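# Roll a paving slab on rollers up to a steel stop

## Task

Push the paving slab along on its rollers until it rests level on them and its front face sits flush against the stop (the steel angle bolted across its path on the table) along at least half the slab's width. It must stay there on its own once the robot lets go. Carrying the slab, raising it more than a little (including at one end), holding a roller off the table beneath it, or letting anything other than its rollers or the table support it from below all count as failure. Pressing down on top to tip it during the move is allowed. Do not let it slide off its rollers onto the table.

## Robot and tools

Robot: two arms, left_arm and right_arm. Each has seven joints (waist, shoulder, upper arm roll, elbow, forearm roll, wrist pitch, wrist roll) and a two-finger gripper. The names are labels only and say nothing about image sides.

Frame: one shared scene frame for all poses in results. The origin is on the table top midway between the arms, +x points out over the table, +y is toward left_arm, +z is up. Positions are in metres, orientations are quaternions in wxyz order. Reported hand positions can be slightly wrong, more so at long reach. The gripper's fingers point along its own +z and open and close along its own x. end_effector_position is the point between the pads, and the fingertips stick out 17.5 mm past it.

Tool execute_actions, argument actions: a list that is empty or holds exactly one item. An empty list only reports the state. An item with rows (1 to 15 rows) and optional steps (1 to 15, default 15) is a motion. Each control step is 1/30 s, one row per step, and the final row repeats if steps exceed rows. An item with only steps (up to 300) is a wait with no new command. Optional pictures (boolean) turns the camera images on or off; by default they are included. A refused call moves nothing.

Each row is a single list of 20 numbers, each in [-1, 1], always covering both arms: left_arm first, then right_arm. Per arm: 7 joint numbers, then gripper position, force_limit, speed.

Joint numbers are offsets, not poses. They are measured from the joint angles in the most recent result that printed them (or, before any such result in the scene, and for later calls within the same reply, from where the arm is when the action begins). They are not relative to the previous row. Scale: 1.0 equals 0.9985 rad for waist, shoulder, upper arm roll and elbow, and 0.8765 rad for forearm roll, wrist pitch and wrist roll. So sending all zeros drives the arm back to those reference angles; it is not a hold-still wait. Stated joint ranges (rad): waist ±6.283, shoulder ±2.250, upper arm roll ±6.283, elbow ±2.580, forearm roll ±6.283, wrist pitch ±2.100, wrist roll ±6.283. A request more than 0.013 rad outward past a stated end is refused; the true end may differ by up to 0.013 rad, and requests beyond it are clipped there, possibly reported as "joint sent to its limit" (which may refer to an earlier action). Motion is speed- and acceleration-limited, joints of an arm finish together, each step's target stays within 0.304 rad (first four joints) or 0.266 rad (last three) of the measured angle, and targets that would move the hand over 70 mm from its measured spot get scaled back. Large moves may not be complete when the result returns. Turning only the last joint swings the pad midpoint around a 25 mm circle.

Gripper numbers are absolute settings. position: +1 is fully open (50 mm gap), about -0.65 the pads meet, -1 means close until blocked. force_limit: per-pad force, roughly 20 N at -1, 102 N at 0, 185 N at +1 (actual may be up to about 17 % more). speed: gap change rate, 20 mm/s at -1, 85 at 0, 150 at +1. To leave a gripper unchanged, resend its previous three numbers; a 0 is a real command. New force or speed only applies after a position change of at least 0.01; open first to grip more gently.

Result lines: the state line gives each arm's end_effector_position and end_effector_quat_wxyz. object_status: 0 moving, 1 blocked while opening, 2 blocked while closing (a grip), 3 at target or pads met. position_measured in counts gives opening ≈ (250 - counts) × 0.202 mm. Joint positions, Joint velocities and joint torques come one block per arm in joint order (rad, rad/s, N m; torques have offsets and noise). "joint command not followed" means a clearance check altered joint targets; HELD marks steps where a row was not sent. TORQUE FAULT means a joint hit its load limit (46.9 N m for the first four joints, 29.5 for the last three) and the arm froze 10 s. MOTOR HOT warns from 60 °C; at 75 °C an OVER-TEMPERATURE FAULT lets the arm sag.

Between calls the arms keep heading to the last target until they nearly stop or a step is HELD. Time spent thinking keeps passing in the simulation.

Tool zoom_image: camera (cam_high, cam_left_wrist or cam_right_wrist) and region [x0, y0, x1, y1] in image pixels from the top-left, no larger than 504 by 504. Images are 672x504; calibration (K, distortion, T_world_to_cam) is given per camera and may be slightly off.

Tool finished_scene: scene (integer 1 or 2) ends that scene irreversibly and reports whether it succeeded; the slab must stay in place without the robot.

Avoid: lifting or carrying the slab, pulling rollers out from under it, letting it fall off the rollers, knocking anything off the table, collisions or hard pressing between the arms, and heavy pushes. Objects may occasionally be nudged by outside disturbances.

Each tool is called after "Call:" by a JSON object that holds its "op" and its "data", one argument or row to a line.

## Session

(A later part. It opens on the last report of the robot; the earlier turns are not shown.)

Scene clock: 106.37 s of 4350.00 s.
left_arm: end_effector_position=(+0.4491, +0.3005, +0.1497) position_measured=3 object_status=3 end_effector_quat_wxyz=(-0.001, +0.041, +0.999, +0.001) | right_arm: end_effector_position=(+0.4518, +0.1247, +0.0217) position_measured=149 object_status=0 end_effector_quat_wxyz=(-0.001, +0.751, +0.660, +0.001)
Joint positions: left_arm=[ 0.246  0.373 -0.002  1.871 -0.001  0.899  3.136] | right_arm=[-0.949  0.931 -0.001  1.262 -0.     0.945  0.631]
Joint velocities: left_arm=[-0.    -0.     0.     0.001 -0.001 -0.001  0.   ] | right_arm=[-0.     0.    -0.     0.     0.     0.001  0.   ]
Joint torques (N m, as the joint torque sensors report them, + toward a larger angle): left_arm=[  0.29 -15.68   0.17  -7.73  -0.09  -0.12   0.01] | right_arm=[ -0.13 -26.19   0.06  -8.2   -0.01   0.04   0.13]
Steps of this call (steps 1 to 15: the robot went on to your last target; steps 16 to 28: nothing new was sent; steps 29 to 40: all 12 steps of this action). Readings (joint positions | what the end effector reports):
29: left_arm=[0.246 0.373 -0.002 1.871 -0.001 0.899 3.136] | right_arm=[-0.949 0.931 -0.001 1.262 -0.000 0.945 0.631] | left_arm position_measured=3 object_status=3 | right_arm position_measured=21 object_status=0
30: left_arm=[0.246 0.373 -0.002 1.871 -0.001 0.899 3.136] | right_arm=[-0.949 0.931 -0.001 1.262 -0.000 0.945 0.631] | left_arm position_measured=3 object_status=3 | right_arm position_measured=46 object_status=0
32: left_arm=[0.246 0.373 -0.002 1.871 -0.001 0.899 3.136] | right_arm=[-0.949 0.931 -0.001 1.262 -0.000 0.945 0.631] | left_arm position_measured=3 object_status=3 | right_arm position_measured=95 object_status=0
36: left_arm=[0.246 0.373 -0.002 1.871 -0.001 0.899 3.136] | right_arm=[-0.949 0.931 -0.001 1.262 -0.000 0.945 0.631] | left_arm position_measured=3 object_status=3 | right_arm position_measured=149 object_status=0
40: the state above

Call:
{"op": "execute_actions", "data": {
  "actions": [
    {"rows":[[0,0,0,0,0,0,0,1,0,0,0,0,0,0,0,0,0,1,-0.3,1],[0,0,0,0,0,0,0,1,0,0,0,0,0,0,0,0,0,1,-0.3,1],[0,0,0,0,0,0,0,1,0,0,0,0,0,0,0,0,0,1,-0.3,1],[0,0,0,0,0,0,0,1,0,0,0,0,0,0,0,0,0,1,-0.3,1],[0,0,0,0,0,0,0,1,0,0,0.142,0.2,0,-0.462,0,0.302,0.162,1,-0.3,1]],"steps":15}
  ],
  "pictures": false
}}

Call:
{"op": "execute_actions", "data": {
  "actions": [
    {"steps":15}
  ]
}}

Scene clock: 123.87 s of 4350.00 s.
left_arm: end_effector_position=(+0.4491, +0.3005, +0.1497) position_measured=3 object_status=3 end_effector_quat_wxyz=(-0.001, +0.041, +0.999, +0.001) | right_arm: end_effector_position=(+0.5210, +0.1111, +0.0190) position_measured=3 object_status=3 end_effector_quat_wxyz=(-0.003, +0.748, +0.664, -0.017)
Joint positions: left_arm=[ 0.246  0.373 -0.002  1.871 -0.001  0.899  3.136] | right_arm=[-0.853  1.06  -0.004  0.976 -0.002  1.138  0.736]
Joint velocities: left_arm=[ 0.     0.    -0.001  0.001 -0.     0.     0.001] | right_arm=[ 0.316  0.489  0.071 -1.165  0.048  0.482  0.261]
Joint torques (N m, as the joint torque sensors report them, + toward a larger angle): left_arm=[  0.29 -15.51   0.59  -7.62  -0.14  -0.04   0.2 ] | right_arm=[ -0.64 -28.51  -0.82  -8.32  -0.26  -0.21   0.35]
Steps of this call (steps 1 to 15: the robot went on to your last target; steps 16 to 90: nothing new was sent; then 14.00 s passed at rest; steps 91 to 105: all 15 steps of this action). Readings (joint positions | what the end effector reports):
91: left_arm=[0.246 0.373 -0.002 1.871 -0.001 0.899 3.136] | right_arm=[-0.949 0.931 -0.001 1.262 -0.000 0.945 0.631] | left_arm position_measured=3 object_status=3 | right_arm position_measured=132 object_status=0
92: left_arm=[0.246 0.373 -0.002 1.871 -0.001 0.899 3.136] | right_arm=[-0.949 0.931 -0.001 1.262 -0.000 0.945 0.631] | left_arm position_measured=3 object_status=3 | right_arm position_measured=107 object_status=0
94: left_arm=[0.246 0.373 -0.002 1.871 -0.001 0.899 3.136] | right_arm=[-0.949 0.931 -0.001 1.262 -0.000 0.945 0.631] | left_arm position_measured=3 object_status=3 | right_arm position_measured=58 object_status=0
98: left_arm=[0.246 0.373 -0.002 1.871 -0.001 0.899 3.136] | right_arm=[-0.933 0.954 -0.004 1.227 -0.003 0.977 0.649] | left_arm position_measured=3 object_status=3 | right_arm position_measured=3 object_status=0
105: the state above

Scene clock: 124.37 s of 4350.00 s.
left_arm: end_effector_position=(+0.4491, +0.3005, +0.1497) position_measured=3 object_status=3 end_effector_quat_wxyz=(-0.001, +0.041, +0.999, +0.001) | right_arm: end_effector_position=(+0.5694, +0.1106, +0.0225) position_measured=3 object_status=3 end_effector_quat_wxyz=(-0.001, +0.751, +0.661, +0.000)
Joint positions: left_arm=[ 0.246  0.373 -0.002  1.871 -0.001  0.899  3.136] | right_arm=[-0.808  1.13  -0.001  0.801 -0.     1.21   0.773]
Joint velocities: left_arm=[-0.    -0.     0.    -0.     0.     0.001 -0.   ] | right_arm=[ 0.002  0.008  0.    -0.001  0.    -0.001  0.   ]
Joint torques (N m, as the joint torque sensors report them, + toward a larger angle): left_arm=[  0.08 -15.47   0.16  -7.59  -0.02  -0.22   0.11] | right_arm=[  0.05 -29.06  -0.02  -9.08   0.     0.04   0.05]
Steps of this call (steps 1 to 15: the robot went on to your last target). Readings (joint positions | what the end effector reports):
1: left_arm=[0.246 0.373 -0.002 1.871 -0.001 0.899 3.136] | right_arm=[-0.843 1.076 -0.002 0.939 -0.001 1.154 0.744] | left_arm position_measured=3 object_status=3 | right_arm position_measured=3 object_status=3
2: left_arm=[0.246 0.373 -0.002 1.871 -0.001 0.899 3.136] | right_arm=[-0.834 1.089 -0.001 0.904 -0.000 1.168 0.752] | left_arm position_measured=3 object_status=3 | right_arm position_measured=3 object_status=3
4: left_arm=[0.246 0.373 -0.002 1.871 -0.001 0.899 3.136] | right_arm=[-0.820 1.110 -0.000 0.849 -0.000 1.190 0.763] | left_arm position_measured=3 object_status=3 | right_arm position_measured=3 object_status=3
8: left_arm=[0.246 0.373 -0.002 1.871 -0.001 0.899 3.136] | right_arm=[-0.809 1.125 0.000 0.804 0.000 1.209 0.773] | left_arm position_measured=3 object_status=3 | right_arm position_measured=3 object_status=3
15: the state above
camera_calibration (this result's frames):
cam_left_wrist: T_world_to_cam=[[-0.997056, 0.0766396, -0.00228032, 0.427024], [0.0764148, 0.995694, 0.0524877, -0.315347], [0.00629313, 0.0521589, -0.998619, 0.297744], [0, 0, 0, 1]] pos_world=[0.44799, 0.265732, 0.314859]
cam_right_wrist: T_world_to_cam=[[0.11859, 0.992805, 0.0165798, -0.183521], [0.99254, -0.11805, -0.0304592, -0.508978], [-0.0282828, 0.0200682, -0.999398, 0.197433], [0, 0, 0, 1]] pos_world=[0.532529, 0.118154, 0.184854]

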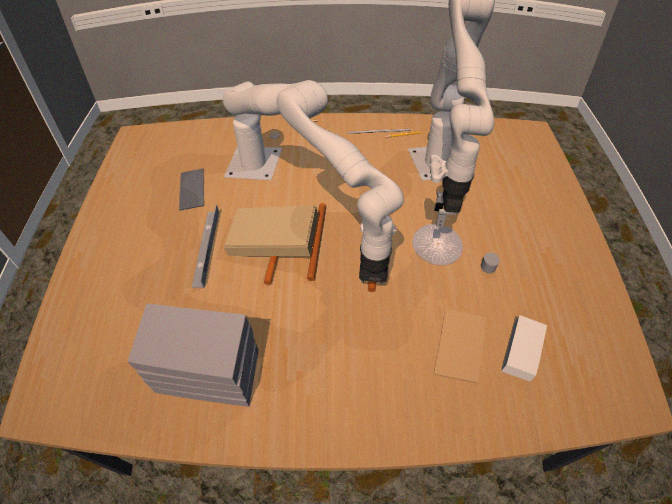

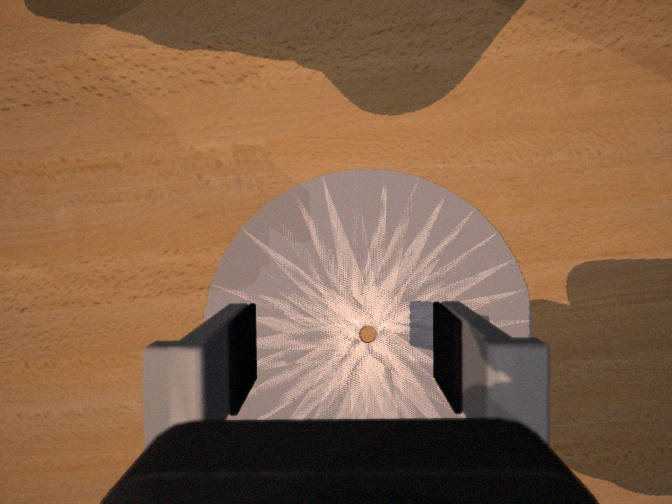

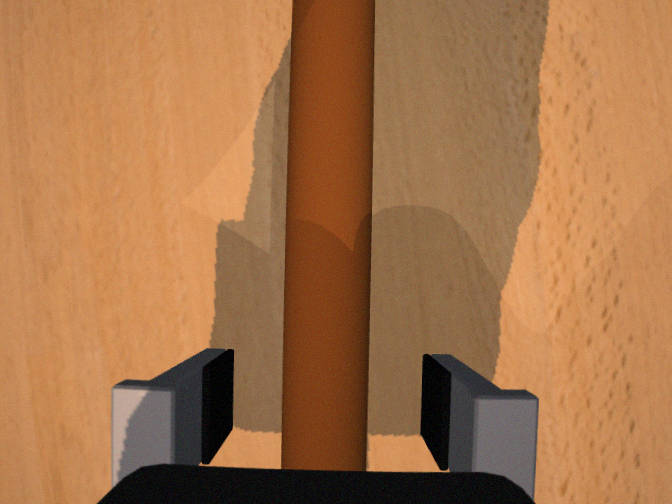

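Call:
{"op": "execute_actions", "data": {
  "actions": [
    {"rows":[[0,0,0,0,0,0,0,1,0,0,0,0,0,0,0,0,0,-1,0,1]],"steps":13}
  ],
  "pictures": false
}}

Scene clock: 126.10 s of 4350.00 s.
left_arm: end_effector_position=(+0.4491, +0.3005, +0.1497) position_measured=3 object_status=3 end_effector_quat_wxyz=(-0.001, +0.041, +0.999, +0.001) | right_arm: end_effector_position=(+0.5695, +0.1106, +0.0224) position_measured=151 object_status=2 end_effector_quat_wxyz=(-0.001, +0.751, +0.661, +0.000)
Joint positions: left_arm=[ 0.246  0.373 -0.002  1.871 -0.001  0.899  3.136] | right_arm=[-0.808  1.13  -0.001  0.801 -0.     1.21   0.773]
Joint velocities: left_arm=[ 0.     0.    -0.     0.     0.    -0.     0.001] | right_arm=[-0.001  0.     0.    -0.     0.    -0.     0.   ]
Joint torques (N m, as the joint torque sensors report them, + toward a larger angle): left_arm=[  0.15 -15.58   0.27  -7.92  -0.24  -0.29  -0.01] | right_arm=[ -0.32 -29.69   0.03  -9.13  -0.03  -0.04  -0.11]
Steps of this call (steps 1 to 15: the robot went on to your last target; steps 16 to 39: nothing new was sent; steps 40 to 52: all 13 steps of this action). Readings (joint positions | what the end effector reports):
40: left_arm=[0.246 0.373 -0.002 1.871 -0.001 0.899 3.136] | right_arm=[-0.808 1.131 -0.001 0.801 -0.000 1.210 0.773] | left_arm position_measured=3 object_status=3 | right_arm position_measured=21 object_status=0
41: left_arm=[0.246 0.373 -0.002 1.871 -0.001 0.899 3.136] | right_arm=[-0.808 1.130 -0.001 0.801 -0.000 1.210 0.773] | left_arm position_measured=3 object_status=3 | right_arm position_measured=46 object_status=0
43: left_arm=[0.246 0.373 -0.002 1.871 -0.001 0.899 3.136] | right_arm=[-0.808 1.130 -0.001 0.801 -0.000 1.210 0.773] | left_arm position_measured=3 object_status=3 | right_arm position_measured=95 object_status=0
47: left_arm=[0.246 0.373 -0.002 1.871 -0.001 0.899 3.136] | right_arm=[-0.808 1.130 -0.001 0.801 -0.000 1.210 0.773] | left_arm position_measured=3 object_status=3 | right_arm position_measured=151 object_status=0
52: the state above

Call:
{"op": "execute_actions", "data": {
  "actions": [
    {"rows":[[0,0,0,0,0,0,0,1,0,0,0,-0.095,0,-0.174,0,0.308,0,-1,0,1]],"steps":13}
  ],
  "pictures": false
}}

Call:
{"op": "execute_actions", "data": {
  "actions": [
    {"rows":[[0,0,0,0,0,0,0,1,0,0,0.697,-0.43,0,0.872,0,-0.505,0.896,-1,0,1]],"steps":15}
  ],
  "pictures": false
}}

Call:
{"op": "execute_actions", "data": {
  "actions": [
    {"steps":20}
  ]
}}

Scene clock: 131.87 s of 4350.00 s.
left_arm: end_effector_position=(+0.4491, +0.3005, +0.1497) position_measured=3 object_status=3 end_effector_quat_wxyz=(-0.001, +0.041, +0.999, +0.001) | right_arm: end_effector_position=(+0.5699, +0.1108, +0.1406) position_measured=151 object_status=2 end_effector_quat_wxyz=(-0.001, +0.751, +0.661, +0.001)
Joint positions: left_arm=[ 0.246  0.373 -0.002  1.871 -0.001  0.899  3.136] | right_arm=[-0.808  1.034 -0.001  0.627 -0.001  1.479  0.773]
Joint velocities: left_arm=[ 0.     0.    -0.     0.    -0.001 -0.     0.   ] | right_arm=[-0.    -0.001 -0.001 -0.002  0.002  0.024 -0.   ]
Joint torques (N m, as the joint torque sensors report them, + toward a larger angle): left_arm=[  0.31 -15.63   0.13  -7.59  -0.17  -0.22   0.06] | right_arm=[ -0.25 -26.82   0.07  -8.78  -0.09  -0.06  -0.03]
Steps of this call (steps 1 to 15: the robot went on to your last target; steps 16 to 90: nothing new was sent; then 2.33 s passed at rest; steps 91 to 103: all 13 steps of this action). Readings (joint positions | what the end effector reports):
91: left_arm=[0.246 0.373 -0.002 1.871 -0.001 0.899 3.136] | right_arm=[-0.808 1.129 -0.001 0.800 -0.000 1.211 0.773] | left_arm position_measured=3 object_status=3 | right_arm position_measured=151 object_status=2
92: left_arm=[0.246 0.373 -0.002 1.871 -0.001 0.899 3.136] | right_arm=[-0.808 1.127 -0.001 0.796 -0.000 1.219 0.773] | left_arm position_measured=3 object_status=3 | right_arm position_measured=151 object_status=2
94: left_arm=[0.246 0.373 -0.002 1.871 -0.001 0.899 3.136] | right_arm=[-0.808 1.113 -0.001 0.771 -0.000 1.260 0.773] | left_arm position_measured=3 object_status=3 | right_arm position_measured=151 object_status=2
98: left_arm=[0.246 0.373 -0.002 1.871 -0.001 0.899 3.136] | right_arm=[-0.808 1.063 -0.001 0.677 -0.000 1.402 0.773] | left_arm position_measured=3 object_status=3 | right_arm position_measured=151 object_status=2
103: the state above

Scene clock: 132.37 s of 4350.00 s.
left_arm: end_effector_position=(+0.4491, +0.3005, +0.1497) position_measured=3 object_status=3 end_effector_quat_wxyz=(-0.001, +0.041, +0.999, +0.001) | right_arm: end_effector_position=(+0.6644, -0.0495, +0.2229) position_measured=151 object_status=2 end_effector_quat_wxyz=(+0.033, +0.758, +0.642, +0.106)
Joint positions: left_arm=[ 0.246  0.373 -0.002  1.871 -0.001  0.899  3.136] | right_arm=[-0.53   0.778 -0.002  0.901 -0.001  1.239  1.012]
Joint velocities: left_arm=[ 0.     0.     0.     0.001  0.    -0.001 -0.001] | right_arm=[ 0.695 -0.442  0.004  0.679  0.002 -0.532  0.605]
Joint torques (N m, as the joint torque sensors report them, + toward a larger angle): left_arm=[  0.37 -15.81   0.48  -7.73  -0.05  -0.24   0.09] | right_arm=[ -0.25 -24.75  -0.09  -9.33  -0.32  -0.06  -0.16]
Steps of this call (steps 1 to 15: all 15 steps of this action). Readings (joint positions | what the end effector reports):
1: left_arm=[0.246 0.373 -0.002 1.871 -0.001 0.899 3.136] | right_arm=[-0.806 1.033 -0.001 0.628 -0.001 1.478 0.774] | left_arm position_measured=3 object_status=3 | right_arm position_measured=151 object_status=2
2: left_arm=[0.246 0.373 -0.002 1.871 -0.001 0.899 3.136] | right_arm=[-0.801 1.027 -0.003 0.635 -0.002 1.473 0.778] | left_arm position_measured=3 object_status=3 | right_arm position_measured=151 object_status=2
4: left_arm=[0.246 0.373 -0.002 1.871 -0.001 0.899 3.136] | right_arm=[-0.774 0.998 -0.005 0.663 -0.003 1.449 0.801] | left_arm position_measured=3 object_status=3 | right_arm position_measured=151 object_status=2
8: left_arm=[0.246 0.373 -0.002 1.871 -0.001 0.899 3.136] | right_arm=[-0.687 0.910 -0.002 0.748 -0.001 1.373 0.876] | left_arm position_measured=3 object_status=3 | right_arm position_measured=151 object_status=2
15: the state above

Scene clock: 133.03 s of 4350.00 s.
left_arm: end_effector_position=(+0.4491, +0.3005, +0.1497) position_measured=3 object_status=3 end_effector_quat_wxyz=(-0.001, +0.041, +0.999, +0.001) | right_arm: end_effector_position=(+0.5700, -0.3065, +0.1550) position_measured=151 object_status=2 end_effector_quat_wxyz=(+0.018, +0.734, +0.679, +0.020)
Joint positions: left_arm=[ 0.246  0.373 -0.002  1.871 -0.001  0.899  3.136] | right_arm=[-0.155  0.621  0.     1.411 -0.     1.054  1.476]
Joint velocities: left_arm=[-0.     0.     0.    -0.    -0.     0.001  0.001] | right_arm=[ 0.405 -0.148  0.007  0.819  0.004 -0.165  0.791]
Joint torques (N m, as the joint torque sensors report them, + toward a larger angle): left_arm=[ -0.15 -15.61   0.23  -7.53  -0.14  -0.26  -0.1 ] | right_arm=[ -0.83 -22.84  -0.87  -9.74  -0.28  -0.06   0.2 ]
Steps of this call (steps 1 to 20: the robot went on to your last target). Readings (joint positions | what the end effector reports):
1: left_arm=[0.246 0.373 -0.002 1.871 -0.001 0.899 3.136] | right_arm=[-0.507 0.764 -0.002 0.924 -0.001 1.222 1.032] | left_arm position_measured=3 object_status=3 | right_arm position_measured=151 object_status=2
2: left_arm=[0.246 0.373 -0.002 1.871 -0.001 0.899 3.136] | right_arm=[-0.484 0.751 -0.001 0.947 -0.001 1.206 1.053] | left_arm position_measured=3 object_status=3 | right_arm position_measured=151 object_status=2
4: left_arm=[0.246 0.373 -0.002 1.871 -0.001 0.899 3.136] | right_arm=[-0.437 0.728 -0.001 0.992 -0.001 1.179 1.093] | left_arm position_measured=3 object_status=3 | right_arm position_measured=151 object_status=2
8: left_arm=[0.246 0.373 -0.002 1.871 -0.001 0.899 3.136] | right_arm=[-0.347 0.693 -0.000 1.084 -0.000 1.136 1.175] | left_arm position_measured=3 object_status=3 | right_arm position_measured=151 object_status=2
20: the state above
camera_calibration (this result's frames):
cam_left_wrist: T_world_to_cam=[[-0.997056, 0.0766395, -0.00228816, 0.427029], [0.0764143, 0.995694, 0.052487, -0.315347], [0.00630088, 0.0521576, -0.998619, 0.297741], [0, 0, 0, 1]] pos_world=[0.447993, 0.265732, 0.314859]
cam_right_wrist: T_world_to_cam=[[0.0686012, 0.997444, 0.0199782, 0.257685], [0.997309, -0.0690837, 0.0245564, -0.550981], [0.0258738, 0.0182398, -0.999499, 0.306875], [0, 0, 0, 1]] pos_world=[0.523881, -0.300687, 0.315104]

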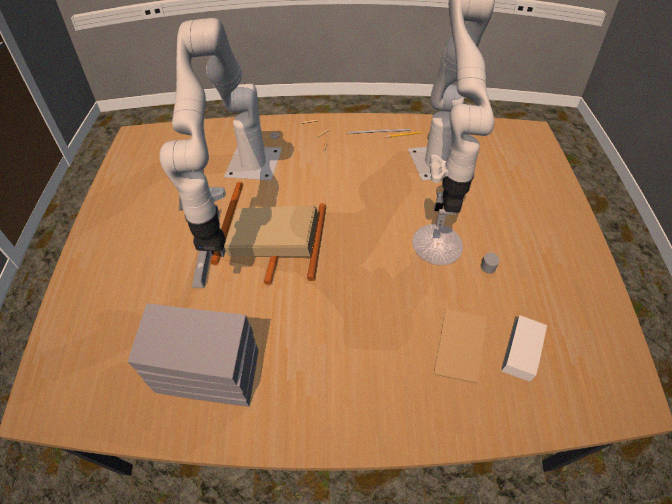

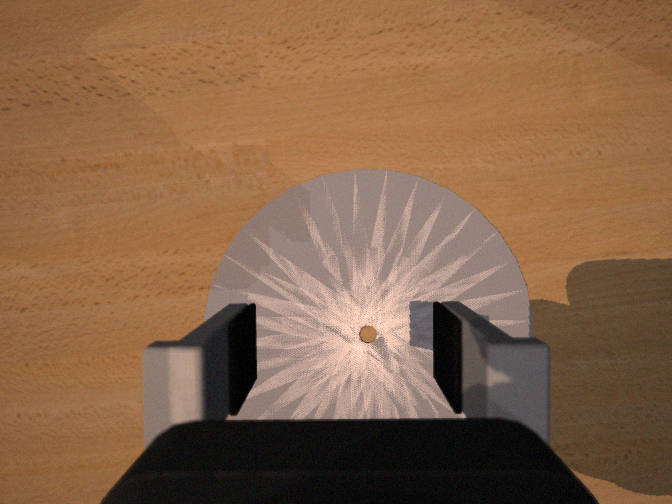

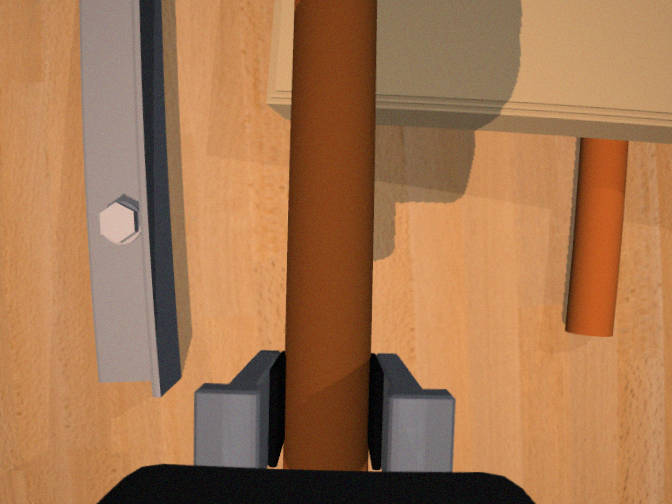

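Call:
{"op": "execute_actions", "data": {
  "actions": [
    {"rows":[[0.746,0.339,0,-0.612,0,0.309,0.851,1,0,0,0.043,-0.015,0,0.086,0,-0.018,0.094,-1,0,1]],"steps":15}
  ],
  "pictures": false
}}

Call:
{"op": "execute_actions", "data": {
  "actions": [
    {"steps":25}
  ]
}}

Scene clock: 135.47 s of 4350.00 s.
left_arm: end_effector_position=(+0.4733, +0.1405, +0.1257) position_measured=3 object_status=3 end_effector_quat_wxyz=(-0.049, +0.065, +0.996, +0.020) | right_arm: end_effector_position=(+0.5347, -0.3300, +0.1399) position_measured=151 object_status=2 end_effector_quat_wxyz=(-0.000, +0.721, +0.693, -0.000)
Joint positions: left_arm=[ 0.591  0.618 -0.003  1.532 -0.001  1.097  3.433] | right_arm=[-0.112  0.606  0.     1.497 -0.     1.038  1.558]
Joint velocities: left_arm=[ 0.779  0.274  0.001 -0.782  0.     0.218  0.691] | right_arm=[ 0.     0.    -0.001  0.001  0.     0.001 -0.   ]
Joint torques (N m, as the joint torque sensors report them, + toward a larger angle): left_arm=[  0.4  -21.58   0.8   -7.47  -0.13   0.65   0.07] | right_arm=[ -0.04 -21.74   0.12  -8.34  -0.03   0.05  -0.07]
Steps of this call (steps 1 to 30: the robot went on to your last target; steps 31 to 58: nothing new was sent; steps 59 to 73: all 15 steps of this action). Readings (joint positions | what the end effector reports):
59: left_arm=[0.247 0.374 -0.002 1.870 -0.001 0.900 3.137] | right_arm=[-0.112 0.605 -0.001 1.497 -0.000 1.037 1.558] | left_arm position_measured=3 object_status=3 | right_arm position_measured=151 object_status=2
60: left_arm=[0.255 0.381 -0.003 1.864 -0.002 0.904 3.141] | right_arm=[-0.112 0.606 -0.000 1.497 -0.000 1.038 1.558] | left_arm position_measured=3 object_status=3 | right_arm position_measured=151 object_status=2
62: left_arm=[0.285 0.411 -0.004 1.837 -0.002 0.928 3.164] | right_arm=[-0.112 0.606 0.000 1.497 -0.000 1.038 1.558] | left_arm position_measured=3 object_status=3 | right_arm position_measured=151 object_status=2
66: left_arm=[0.397 0.516 -0.003 1.727 -0.001 1.012 3.260] | right_arm=[-0.112 0.606 0.000 1.497 -0.000 1.038 1.558] | left_arm position_measured=3 object_status=3 | right_arm position_measured=151 object_status=2
73: the state above

Scene clock: 136.30 s of 4350.00 s.
left_arm: end_effector_position=(+0.4205, -0.0742, +0.1501) position_measured=3 object_status=3 end_effector_quat_wxyz=(+0.001, +0.040, +0.999, +0.000) | right_arm: end_effector_position=(+0.5347, -0.3300, +0.1399) position_measured=151 object_status=2 end_effector_quat_wxyz=(-0.000, +0.721, +0.693, -0.000)
Joint positions: left_arm=[ 0.99   0.711 -0.001  1.26  -0.001  1.169  3.882] | right_arm=[-0.112  0.606  0.     1.497 -0.     1.038  1.558]
Joint velocities: left_arm=[ 0.008  0.003  0.001 -0.001  0.    -0.    -0.   ] | right_arm=[ 0.  0.  0. -0.  0. -0.  0.]
Joint torques (N m, as the joint torque sensors report them, + toward a larger angle): left_arm=[ -0.02 -23.95   0.15  -9.27  -0.17  -0.19   0.18] | right_arm=[ -0.02 -21.56   0.1   -8.45  -0.04   0.08   0.02]
Steps of this call (steps 1 to 25: the robot went on to your last target). Readings (joint positions | what the end effector reports):
1: left_arm=[0.617 0.627 -0.003 1.506 -0.001 1.104 3.456] | right_arm=[-0.112 0.606 0.000 1.497 -0.000 1.038 1.558] | left_arm position_measured=3 object_status=3 | right_arm position_measured=151 object_status=2
2: left_arm=[0.643 0.635 -0.003 1.482 -0.001 1.110 3.479] | right_arm=[-0.112 0.606 0.000 1.497 -0.000 1.038 1.558] | left_arm position_measured=3 object_status=3 | right_arm position_measured=151 object_status=2
4: left_arm=[0.696 0.648 -0.003 1.441 -0.001 1.121 3.526] | right_arm=[-0.112 0.606 0.000 1.497 -0.000 1.038 1.558] | left_arm position_measured=3 object_status=3 | right_arm position_measured=151 object_status=2
8: left_arm=[0.803 0.671 -0.003 1.373 -0.001 1.139 3.629] | right_arm=[-0.112 0.606 0.000 1.497 -0.000 1.038 1.558] | left_arm position_measured=3 object_status=3 | right_arm position_measured=151 object_status=2
25: the state above
camera_calibration (this result's frames):
cam_left_wrist: T_world_to_cam=[[-0.997178, 0.0748856, -0.00522505, 0.427579], [0.0745149, 0.995866, 0.051938, 0.0608203], [0.00909286, 0.0514021, -0.998637, 0.316666], [0, 0, 0, 1]] pos_world=[0.418961, -0.108866, 0.315309]
cam_right_wrist: T_world_to_cam=[[0.0301854, 0.999427, 0.0153026, 0.305654], [0.999097, -0.0297106, -0.0303563, -0.497326], [-0.0298842, 0.0162051, -0.999422, 0.322282], [0, 0, 0, 1]] pos_world=[0.497282, -0.325477, 0.302321]

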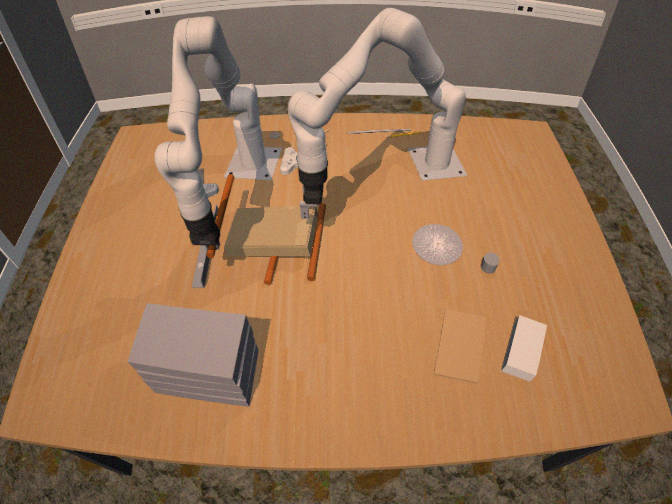

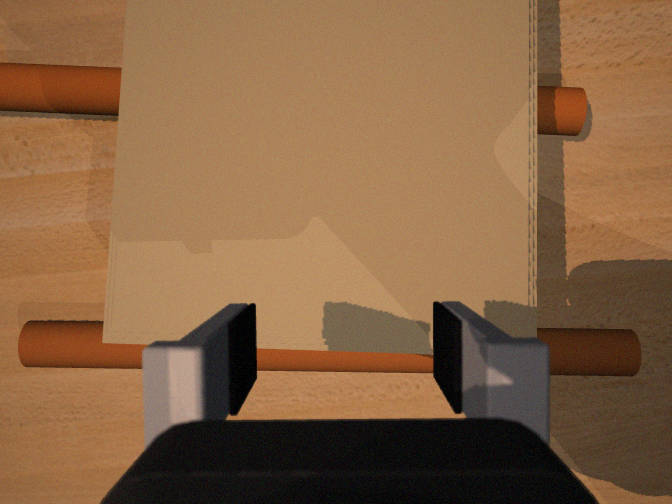

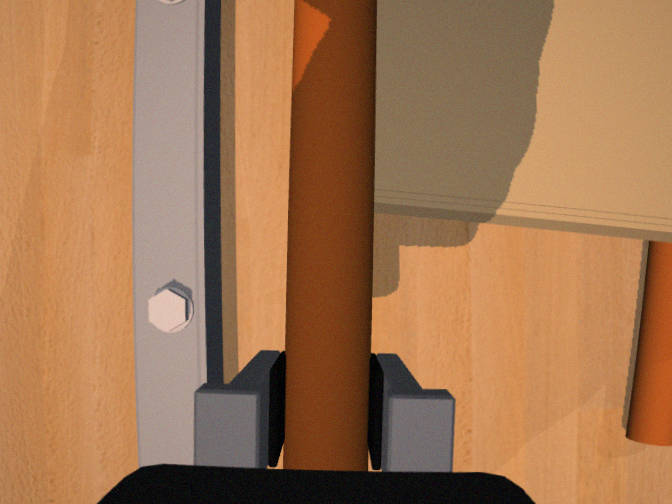

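Call:
{"op": "execute_actions", "data": {
  "actions": [
    {"rows":[[0.021,0.078,0,0.003,0,-0.09,0.023,1,0,0,0.0055,0.177,0,0.113,0,-0.33,0.006,-1,0,1]],"steps":15}
  ],
  "pictures": false
}}

Call:
{"op": "execute_actions", "data": {
  "actions": [
    {"steps":8}
  ]
}}

Scene clock: 146.10 s of 4350.00 s.
left_arm: end_effector_position=(+0.4198, -0.0911, +0.1050) position_measured=3 object_status=3 end_effector_quat_wxyz=(+0.000, +0.041, +0.999, +0.001) | right_arm: end_effector_position=(+0.5386, -0.3373, +0.0276) position_measured=151 object_status=2 end_effector_quat_wxyz=(+0.006, +0.722, +0.692, +0.002)
Joint positions: left_arm=[ 1.011  0.789 -0.001  1.263 -0.001  1.091  3.902] | right_arm=[-0.103  0.772  0.004  1.607  0.003  0.75   1.565]
Joint velocities: left_arm=[ 0.002  0.005  0.     0.     0.001 -0.    -0.001] | right_arm=[-0.002  0.002 -0.007 -0.006  0.     0.001  0.002]
Joint torques (N m, as the joint torque sensors report them, + toward a larger angle): left_arm=[ -0.07 -24.31   0.24  -8.97  -0.03  -0.19   0.1 ] | right_arm=[ -2.13 -13.33  -2.57  -4.12  -1.79  -0.6   -0.27]
Steps of this call (steps 1 to 30: the robot went on to your last target; steps 31 to 90: nothing new was sent; then 6.30 s passed at rest; steps 91 to 105: all 15 steps of this action). Readings (joint positions | what the end effector reports):
91: left_arm=[0.991 0.713 -0.002 1.260 -0.001 1.169 3.882] | right_arm=[-0.112 0.608 0.000 1.498 -0.000 1.037 1.558] | left_arm position_measured=3 object_status=3 | right_arm position_measured=151 object_status=2
92: left_arm=[0.993 0.718 -0.002 1.259 -0.001 1.164 3.883] | right_arm=[-0.111 0.614 0.000 1.500 -0.000 1.030 1.559] | left_arm position_measured=3 object_status=3 | right_arm position_measured=151 object_status=2
94: left_arm=[1.000 0.747 -0.002 1.259 -0.001 1.137 3.890] | right_arm=[-0.111 0.642 0.000 1.516 -0.000 0.989 1.559] | left_arm position_measured=3 object_status=3 | right_arm position_measured=151 object_status=2
98: left_arm=[1.010 0.786 -0.001 1.265 -0.000 1.092 3.902] | right_arm=[-0.108 0.733 0.000 1.576 0.000 0.838 1.562] | left_arm position_measured=3 object_status=3 | right_arm position_measured=151 object_status=2
105: the state above

Scene clock: 146.37 s of 4350.00 s.
left_arm: end_effector_position=(+0.4197, -0.0911, +0.1047) position_measured=3 object_status=3 end_effector_quat_wxyz=(+0.000, +0.041, +0.999, +0.001) | right_arm: end_effector_position=(+0.5386, -0.3372, +0.0276) position_measured=151 object_status=2 end_effector_quat_wxyz=(+0.006, +0.722, +0.692, +0.002)
Joint positions: left_arm=[ 1.011  0.789 -0.001  1.263 -0.001  1.091  3.902] | right_arm=[-0.103  0.773  0.004  1.607  0.003  0.75   1.565]
Joint velocities: left_arm=[ 0.     0.     0.001 -0.    -0.    -0.    -0.   ] | right_arm=[ 0.001  0.    -0.    -0.    -0.    -0.001 -0.   ]
Joint torques (N m, as the joint torque sensors report them, + toward a larger angle): left_arm=[ -0.14 -24.52   0.34  -8.69  -0.04  -0.14   0.2 ] | right_arm=[ -2.4  -13.59  -2.62  -4.31  -1.75  -0.49  -0.33]
Steps of this call (steps 1 to 8: the robot went on to your last target). Readings (joint positions | what the end effector reports):
1: left_arm=[1.011 0.789 -0.001 1.263 -0.001 1.091 3.902] | right_arm=[-0.103 0.773 0.004 1.607 0.003 0.750 1.565] | left_arm position_measured=3 object_status=3 | right_arm position_measured=151 object_status=2
2: left_arm=[1.011 0.789 -0.001 1.263 -0.001 1.091 3.902] | right_arm=[-0.103 0.773 0.004 1.607 0.003 0.750 1.565] | left_arm position_measured=3 object_status=3 | right_arm position_measured=151 object_status=2
4: left_arm=[1.011 0.789 -0.001 1.263 -0.001 1.091 3.902] | right_arm=[-0.103 0.773 0.004 1.607 0.003 0.750 1.565] | left_arm position_measured=3 object_status=3 | right_arm position_measured=151 object_status=2
8: the state above
camera_calibration (this result's frames):
cam_left_wrist: T_world_to_cam=[[-0.997114, 0.0758242, -0.00385842, 0.427732], [0.0755119, 0.995719, 0.053302, 0.0794775], [0.00788348, 0.0528568, -0.998571, 0.272895], [0, 0, 0, 1]] pos_world=[0.418345, -0.125994, 0.269919]
cam_right_wrist: T_world_to_cam=[[0.0326873, 0.999412, 0.0103541, 0.313302], [0.99931, -0.0324974, -0.017999, -0.506206], [-0.0176519, 0.0109353, -0.999784, 0.201887], [0, 0, 0, 1]] pos_world=[0.49918, -0.331776, 0.189488]

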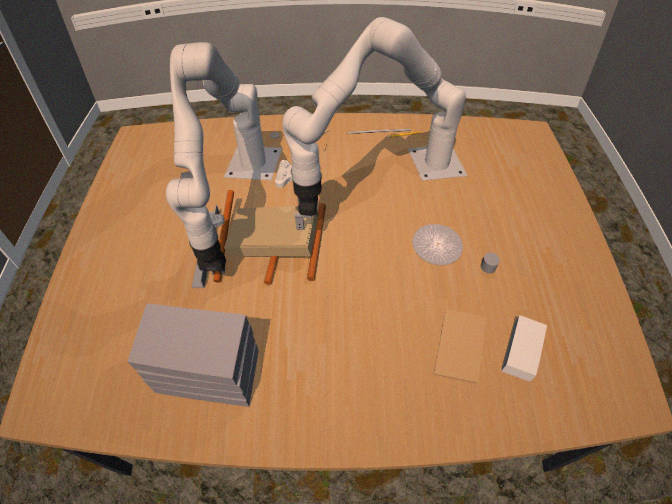

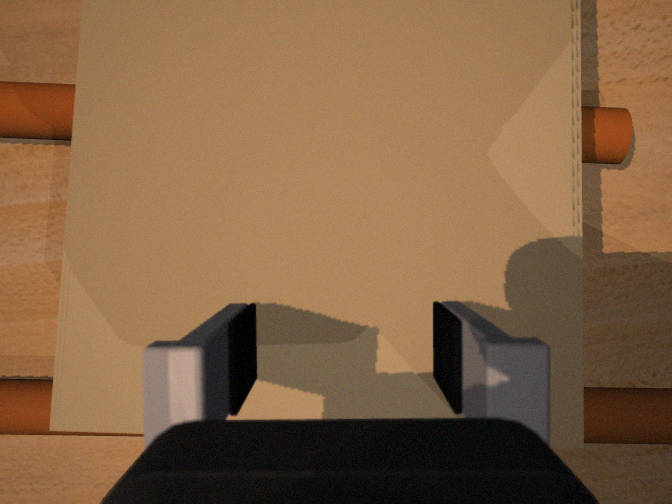

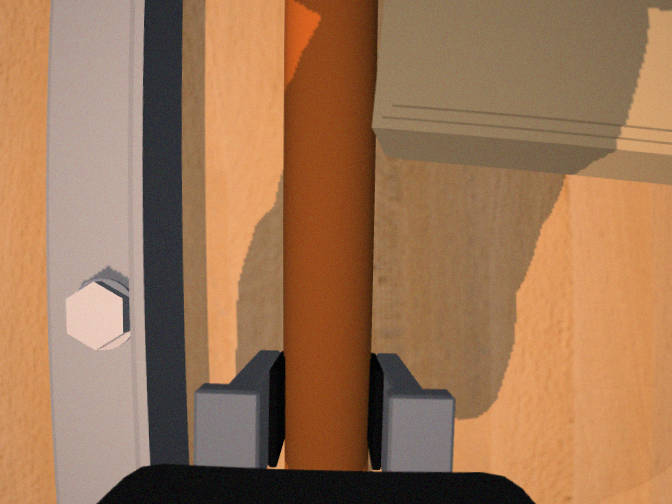

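Call:
{"op": "execute_actions", "data": {
  "actions": [
    {"rows":[[0,0.005,0,0.004,0,-0.01,0,1,0,0,-0.009,-0.062,-0.004,-0.026,-0.003,0.1135,-0.007,-1,0,1],[0,0.009,0,0.008,0,-0.02,0,1,0,0,-0.009,-0.062,-0.004,-0.026,-0.003,0.1135,-0.007,-1,0,1],[0,0.012,0,0.011,0,-0.026,0,1,0,0,-0.009,-0.062,-0.004,-0.026,-0.003,0.1135,-0.007,-1,0,1],[0,0.014,0,0.013,0,-0.03,0,1,0,0,-0.009,-0.062,-0.004,-0.026,-0.003,0.1135,-0.007,-1,0,1],[0,0.016,0,0.0145,0,-0.035,0,1,0,0,-0.009,-0.062,-0.004,-0.026,-0.003,0.1135,-0.007,-1,0,1],[0,0.018,0,0.016,0,-0.039,0,1,0,0,-0.009,-0.062,-0.004,-0.026,-0.003,0.1135,-0.007,-1,0,1],[0,0.02,0,0.018,0,-0.043,0,1,0,0,-0.009,-0.062,-0.004,-0.026,-0.003,0.1135,-0.007,-1,0,1],[0,0.022,0,0.02,0,-0.048,0,1,0,0,-0.009,-0.062,-0.004,-0.026,-0.003,0.1135,-0.007,-1,0,1],[0,0.024,0,0.022,0,-0.052,0,1,0,0,-0.009,-0.062,-0.004,-0.026,-0.003,0.1135,-0.007,-1,0,1],[0,0.026,0,0.024,0,-0.057,0,1,0,0,-0.009,-0.062,-0.004,-0.026,-0.003,0.1135,-0.007,-1,0,1],[0,0.028,0,0.0255,0,-0.061,0,1,0,0,-0.009,-0.062,-0.004,-0.026,-0.003,0.1135,-0.007,-1,0,1]],"steps":15}
  ]
}}

Scene clock: 155.70 s of 4350.00 s.
left_arm: end_effector_position=(+0.4202, -0.0960, +0.0887) position_measured=3 object_status=3 end_effector_quat_wxyz=(+0.004, +0.042, +0.999, -0.005) | right_arm: end_effector_position=(+0.5355, -0.3300, +0.0656) position_measured=151 object_status=2 end_effector_quat_wxyz=(+0.001, +0.720, +0.694, +0.000)
Joint positions: left_arm=[1.012 0.807 0.001 1.284 0.001 1.037 3.902] | right_arm=[-0.112  0.71   0.     1.58   0.001  0.85   1.559]
Joint velocities: left_arm=[-0.    -0.003 -0.003  0.006 -0.005  0.001  0.   ] | right_arm=[-0.001 -0.001 -0.001  0.003 -0.002 -0.002 -0.001]
Joint torques (N m, as the joint torque sensors report them, + toward a larger angle): left_arm=[ -0.76 -16.43  -0.95  -4.93  -1.31  -0.3    0.14] | right_arm=[ -0.38 -21.98   0.26  -6.92  -0.37   0.11   0.32]
Steps of this call (steps 1 to 15: the robot went on to your last target; steps 16 to 90: nothing new was sent; then 5.83 s passed at rest; steps 91 to 105: all 15 steps of this action). Readings (joint positions | what the end effector reports):
91: left_arm=[1.011 0.790 -0.001 1.264 -0.001 1.089 3.902] | right_arm=[-0.103 0.771 0.004 1.606 0.003 0.751 1.565] | left_arm position_measured=3 object_status=3 | right_arm position_measured=151 object_status=2
92: left_arm=[1.011 0.792 -0.001 1.266 -0.001 1.085 3.902] | right_arm=[-0.104 0.767 0.004 1.606 0.003 0.757 1.564] | left_arm position_measured=3 object_status=3 | right_arm position_measured=151 object_status=2
94: left_arm=[1.011 0.798 -0.002 1.272 -0.001 1.073 3.902] | right_arm=[-0.106 0.743 0.004 1.598 0.003 0.793 1.562] | left_arm position_measured=3 object_status=3 | right_arm position_measured=151 object_status=2
98: left_arm=[1.011 0.803 0.000 1.277 0.000 1.054 3.902] | right_arm=[-0.111 0.713 -0.000 1.580 0.000 0.848 1.559] | left_arm position_measured=3 object_status=3 | right_arm position_measured=151 object_status=2
105: the state above
camera_calibration (this result's frames):
cam_left_wrist: T_world_to_cam=[[-0.996893, 0.0779401, -0.0114047, 0.429316], [0.0774112, 0.996149, 0.0411553, 0.0854824], [0.0145685, 0.0401446, -0.999088, 0.253149], [0, 0, 0, 1]] pos_world=[0.417677, -0.128777, 0.254297]
cam_right_wrist: T_world_to_cam=[[0.0292719, 0.999462, 0.0147834, 0.307388], [0.999171, -0.0288384, -0.0287299, -0.500231], [-0.0282881, 0.0156121, -0.999478, 0.24697], [0, 0, 0, 1]] pos_world=[0.497805, -0.325504, 0.227925]

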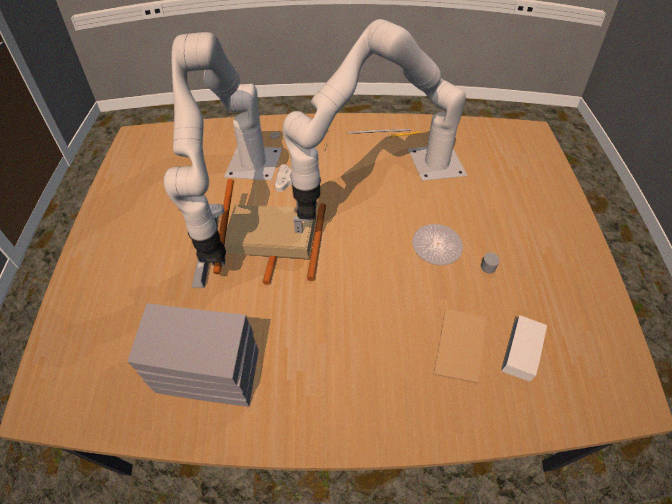

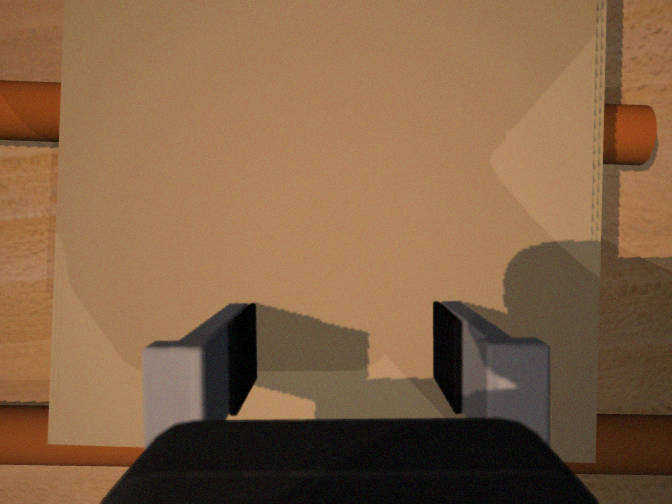

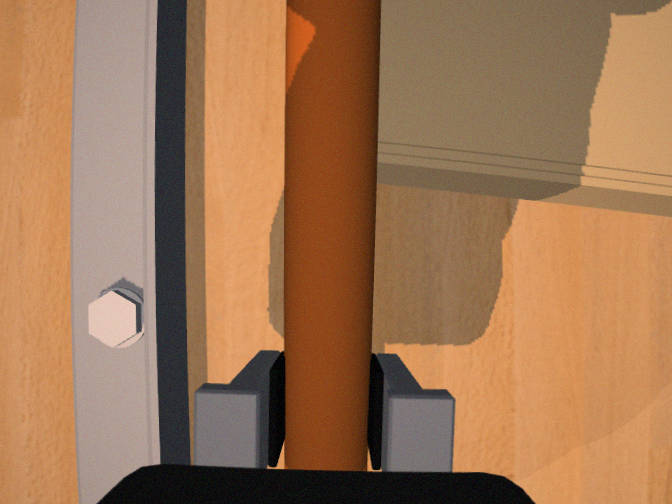

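Call:
{"op": "execute_actions", "data": {
  "actions": [
    {"rows":[[-0.001,0.009,0,0.007,0,-0.002,-0.001,1,0,0,0,0,0,0,0,0,0,-1,0,1],[-0.002,0.008,0,0.01,0,-0.003,-0.002,1,0,0,0,0,0,0,0,0,0,-1,0,1],[-0.004,0.006,0,0.014,0,-0.005,-0.004,1,0,0,0,0,0,0,0,0,0,-1,0,1],[-0.006,0.004,0,0.018,0,-0.008,-0.007,1,0,0,0,0,0,0,0,0,0,-1,0,1],[-0.008,0.001,0,0.023,0,-0.011,-0.009,1,0,0,0,0,0,0,0,0,0,-1,0,1],[-0.011,-0.001,0,0.028,0,-0.014,-0.012,1,0,0,0,0,0,0,0,0,0,-1,0,1],[-0.013,-0.004,0,0.033,0,-0.017,-0.014,1,0,0,0,0,0,0,0,0,0,-1,0,1],[-0.015,-0.006,0,0.038,0,-0.021,-0.017,1,0,0,0,0,0,0,0,0,0,-1,0,1],[-0.018,-0.008,0,0.044,0,-0.024,-0.02,1,0,0,0,0,0,0,0,0,0,-1,0,1],[-0.02,-0.011,0,0.049,0,-0.027,-0.022,1,0,0,0,0,0,0,0,0,0,-1,0,1],[-0.022,-0.013,0,0.054,0,-0.03,-0.025,1,0,0,0,0,0,0,0,0,0,-1,0,1],[-0.025,-0.016,0,0.059,0,-0.033,-0.028,1,0,0,0,0,0,0,0,0,0,-1,0,1],[-0.027,-0.018,0,0.064,0,-0.036,-0.03,1,0,0,0,0,0,0,0,0,0,-1,0,1],[-0.029,-0.021,0,0.069,0,-0.039,-0.033,1,0,0,0,0,0,0,0,0,0,-1,0,1],[-0.031,-0.023,0,0.074,0,-0.042,-0.035,1,0,0,0,0,0,0,0,0,0,-1,0,1]],"steps":15}
  ]
}}

Scene clock: 167.70 s of 4350.00 s.
left_arm: end_effector_position=(+0.4229, -0.0749, +0.0861) position_measured=3 object_status=3 end_effector_quat_wxyz=(+0.003, +0.041, +0.999, -0.004) | right_arm: end_effector_position=(+0.5355, -0.3300, +0.0656) position_measured=151 object_status=2 end_effector_quat_wxyz=(+0.001, +0.720, +0.694, +0.000)
Joint positions: left_arm=[0.985 0.783 0.    1.346 0.001 1.004 3.875] | right_arm=[-0.112  0.71   0.     1.58   0.001  0.85   1.559]
Joint velocities: left_arm=[-0.067 -0.061 -0.008  0.154 -0.005 -0.078 -0.065] | right_arm=[ 0.    -0.     0.001 -0.     0.     0.    -0.   ]
Joint torques (N m, as the joint torque sensors report them, + toward a larger angle): left_arm=[  0.86 -20.58   1.1   -6.15   0.26   0.3    0.19] | right_arm=[  0.22 -22.68   0.43  -7.39  -0.09   0.09   0.16]
Steps of this call (steps 1 to 15: the robot went on to your last target; steps 16 to 90: nothing new was sent; then 8.50 s passed at rest; steps 91 to 105: all 15 steps of this action). Readings (joint positions | what the end effector reports):
91: left_arm=[1.012 0.807 0.001 1.285 0.001 1.037 3.902] | right_arm=[-0.112 0.710 0.000 1.580 0.001 0.850 1.559] | left_arm position_measured=3 object_status=3 | right_arm position_measured=151 object_status=2
92: left_arm=[1.012 0.807 0.001 1.286 0.001 1.036 3.902] | right_arm=[-0.112 0.710 0.000 1.580 0.001 0.850 1.559] | left_arm position_measured=3 object_status=3 | right_arm position_measured=151 object_status=2
94: left_arm=[1.009 0.804 0.002 1.291 0.003 1.032 3.900] | right_arm=[-0.112 0.710 0.000 1.580 0.001 0.850 1.559] | left_arm position_measured=3 object_status=3 | right_arm position_measured=151 object_status=2
98: left_arm=[1.002 0.796 0.002 1.308 0.003 1.023 3.892] | right_arm=[-0.112 0.711 0.000 1.580 0.001 0.850 1.559] | left_arm position_measured=3 object_status=3 | right_arm position_measured=151 object_status=2
105: the state above
camera_calibration (this result's frames):
cam_left_wrist: T_world_to_cam=[[-0.996992, 0.07695, -0.009302, 0.43012], [0.0764662, 0.996085, 0.0443506, 0.0644608], [0.0126784, 0.0435059, -0.998973, 0.250681], [0, 0, 0, 1]] pos_world=[0.420718, -0.108212, 0.251566]
cam_right_wrist: T_world_to_cam=[[0.0292812, 0.999462, 0.0147829, 0.307385], [0.999171, -0.0288477, -0.0287354, -0.500234], [-0.0282935, 0.0156121, -0.999478, 0.246967], [0, 0, 0, 1]] pos_world=[0.497807, -0.325506, 0.22792]

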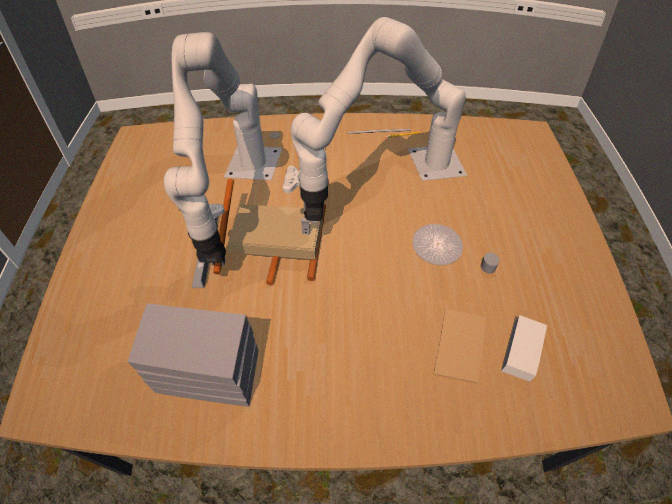

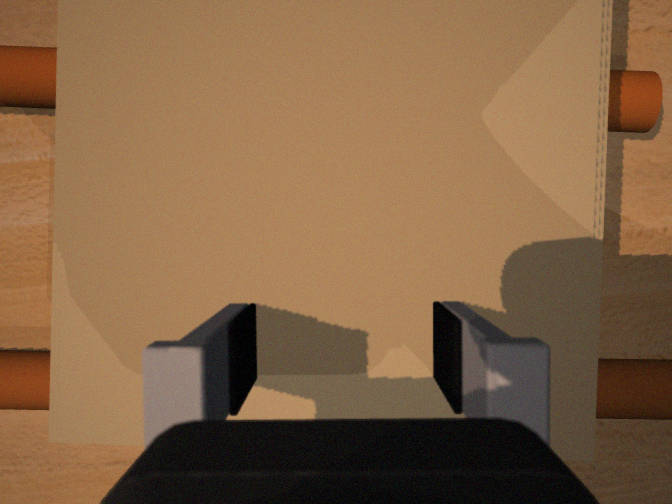

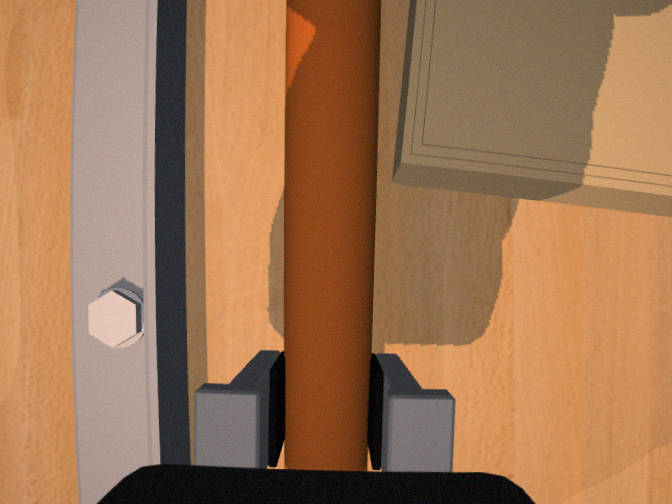

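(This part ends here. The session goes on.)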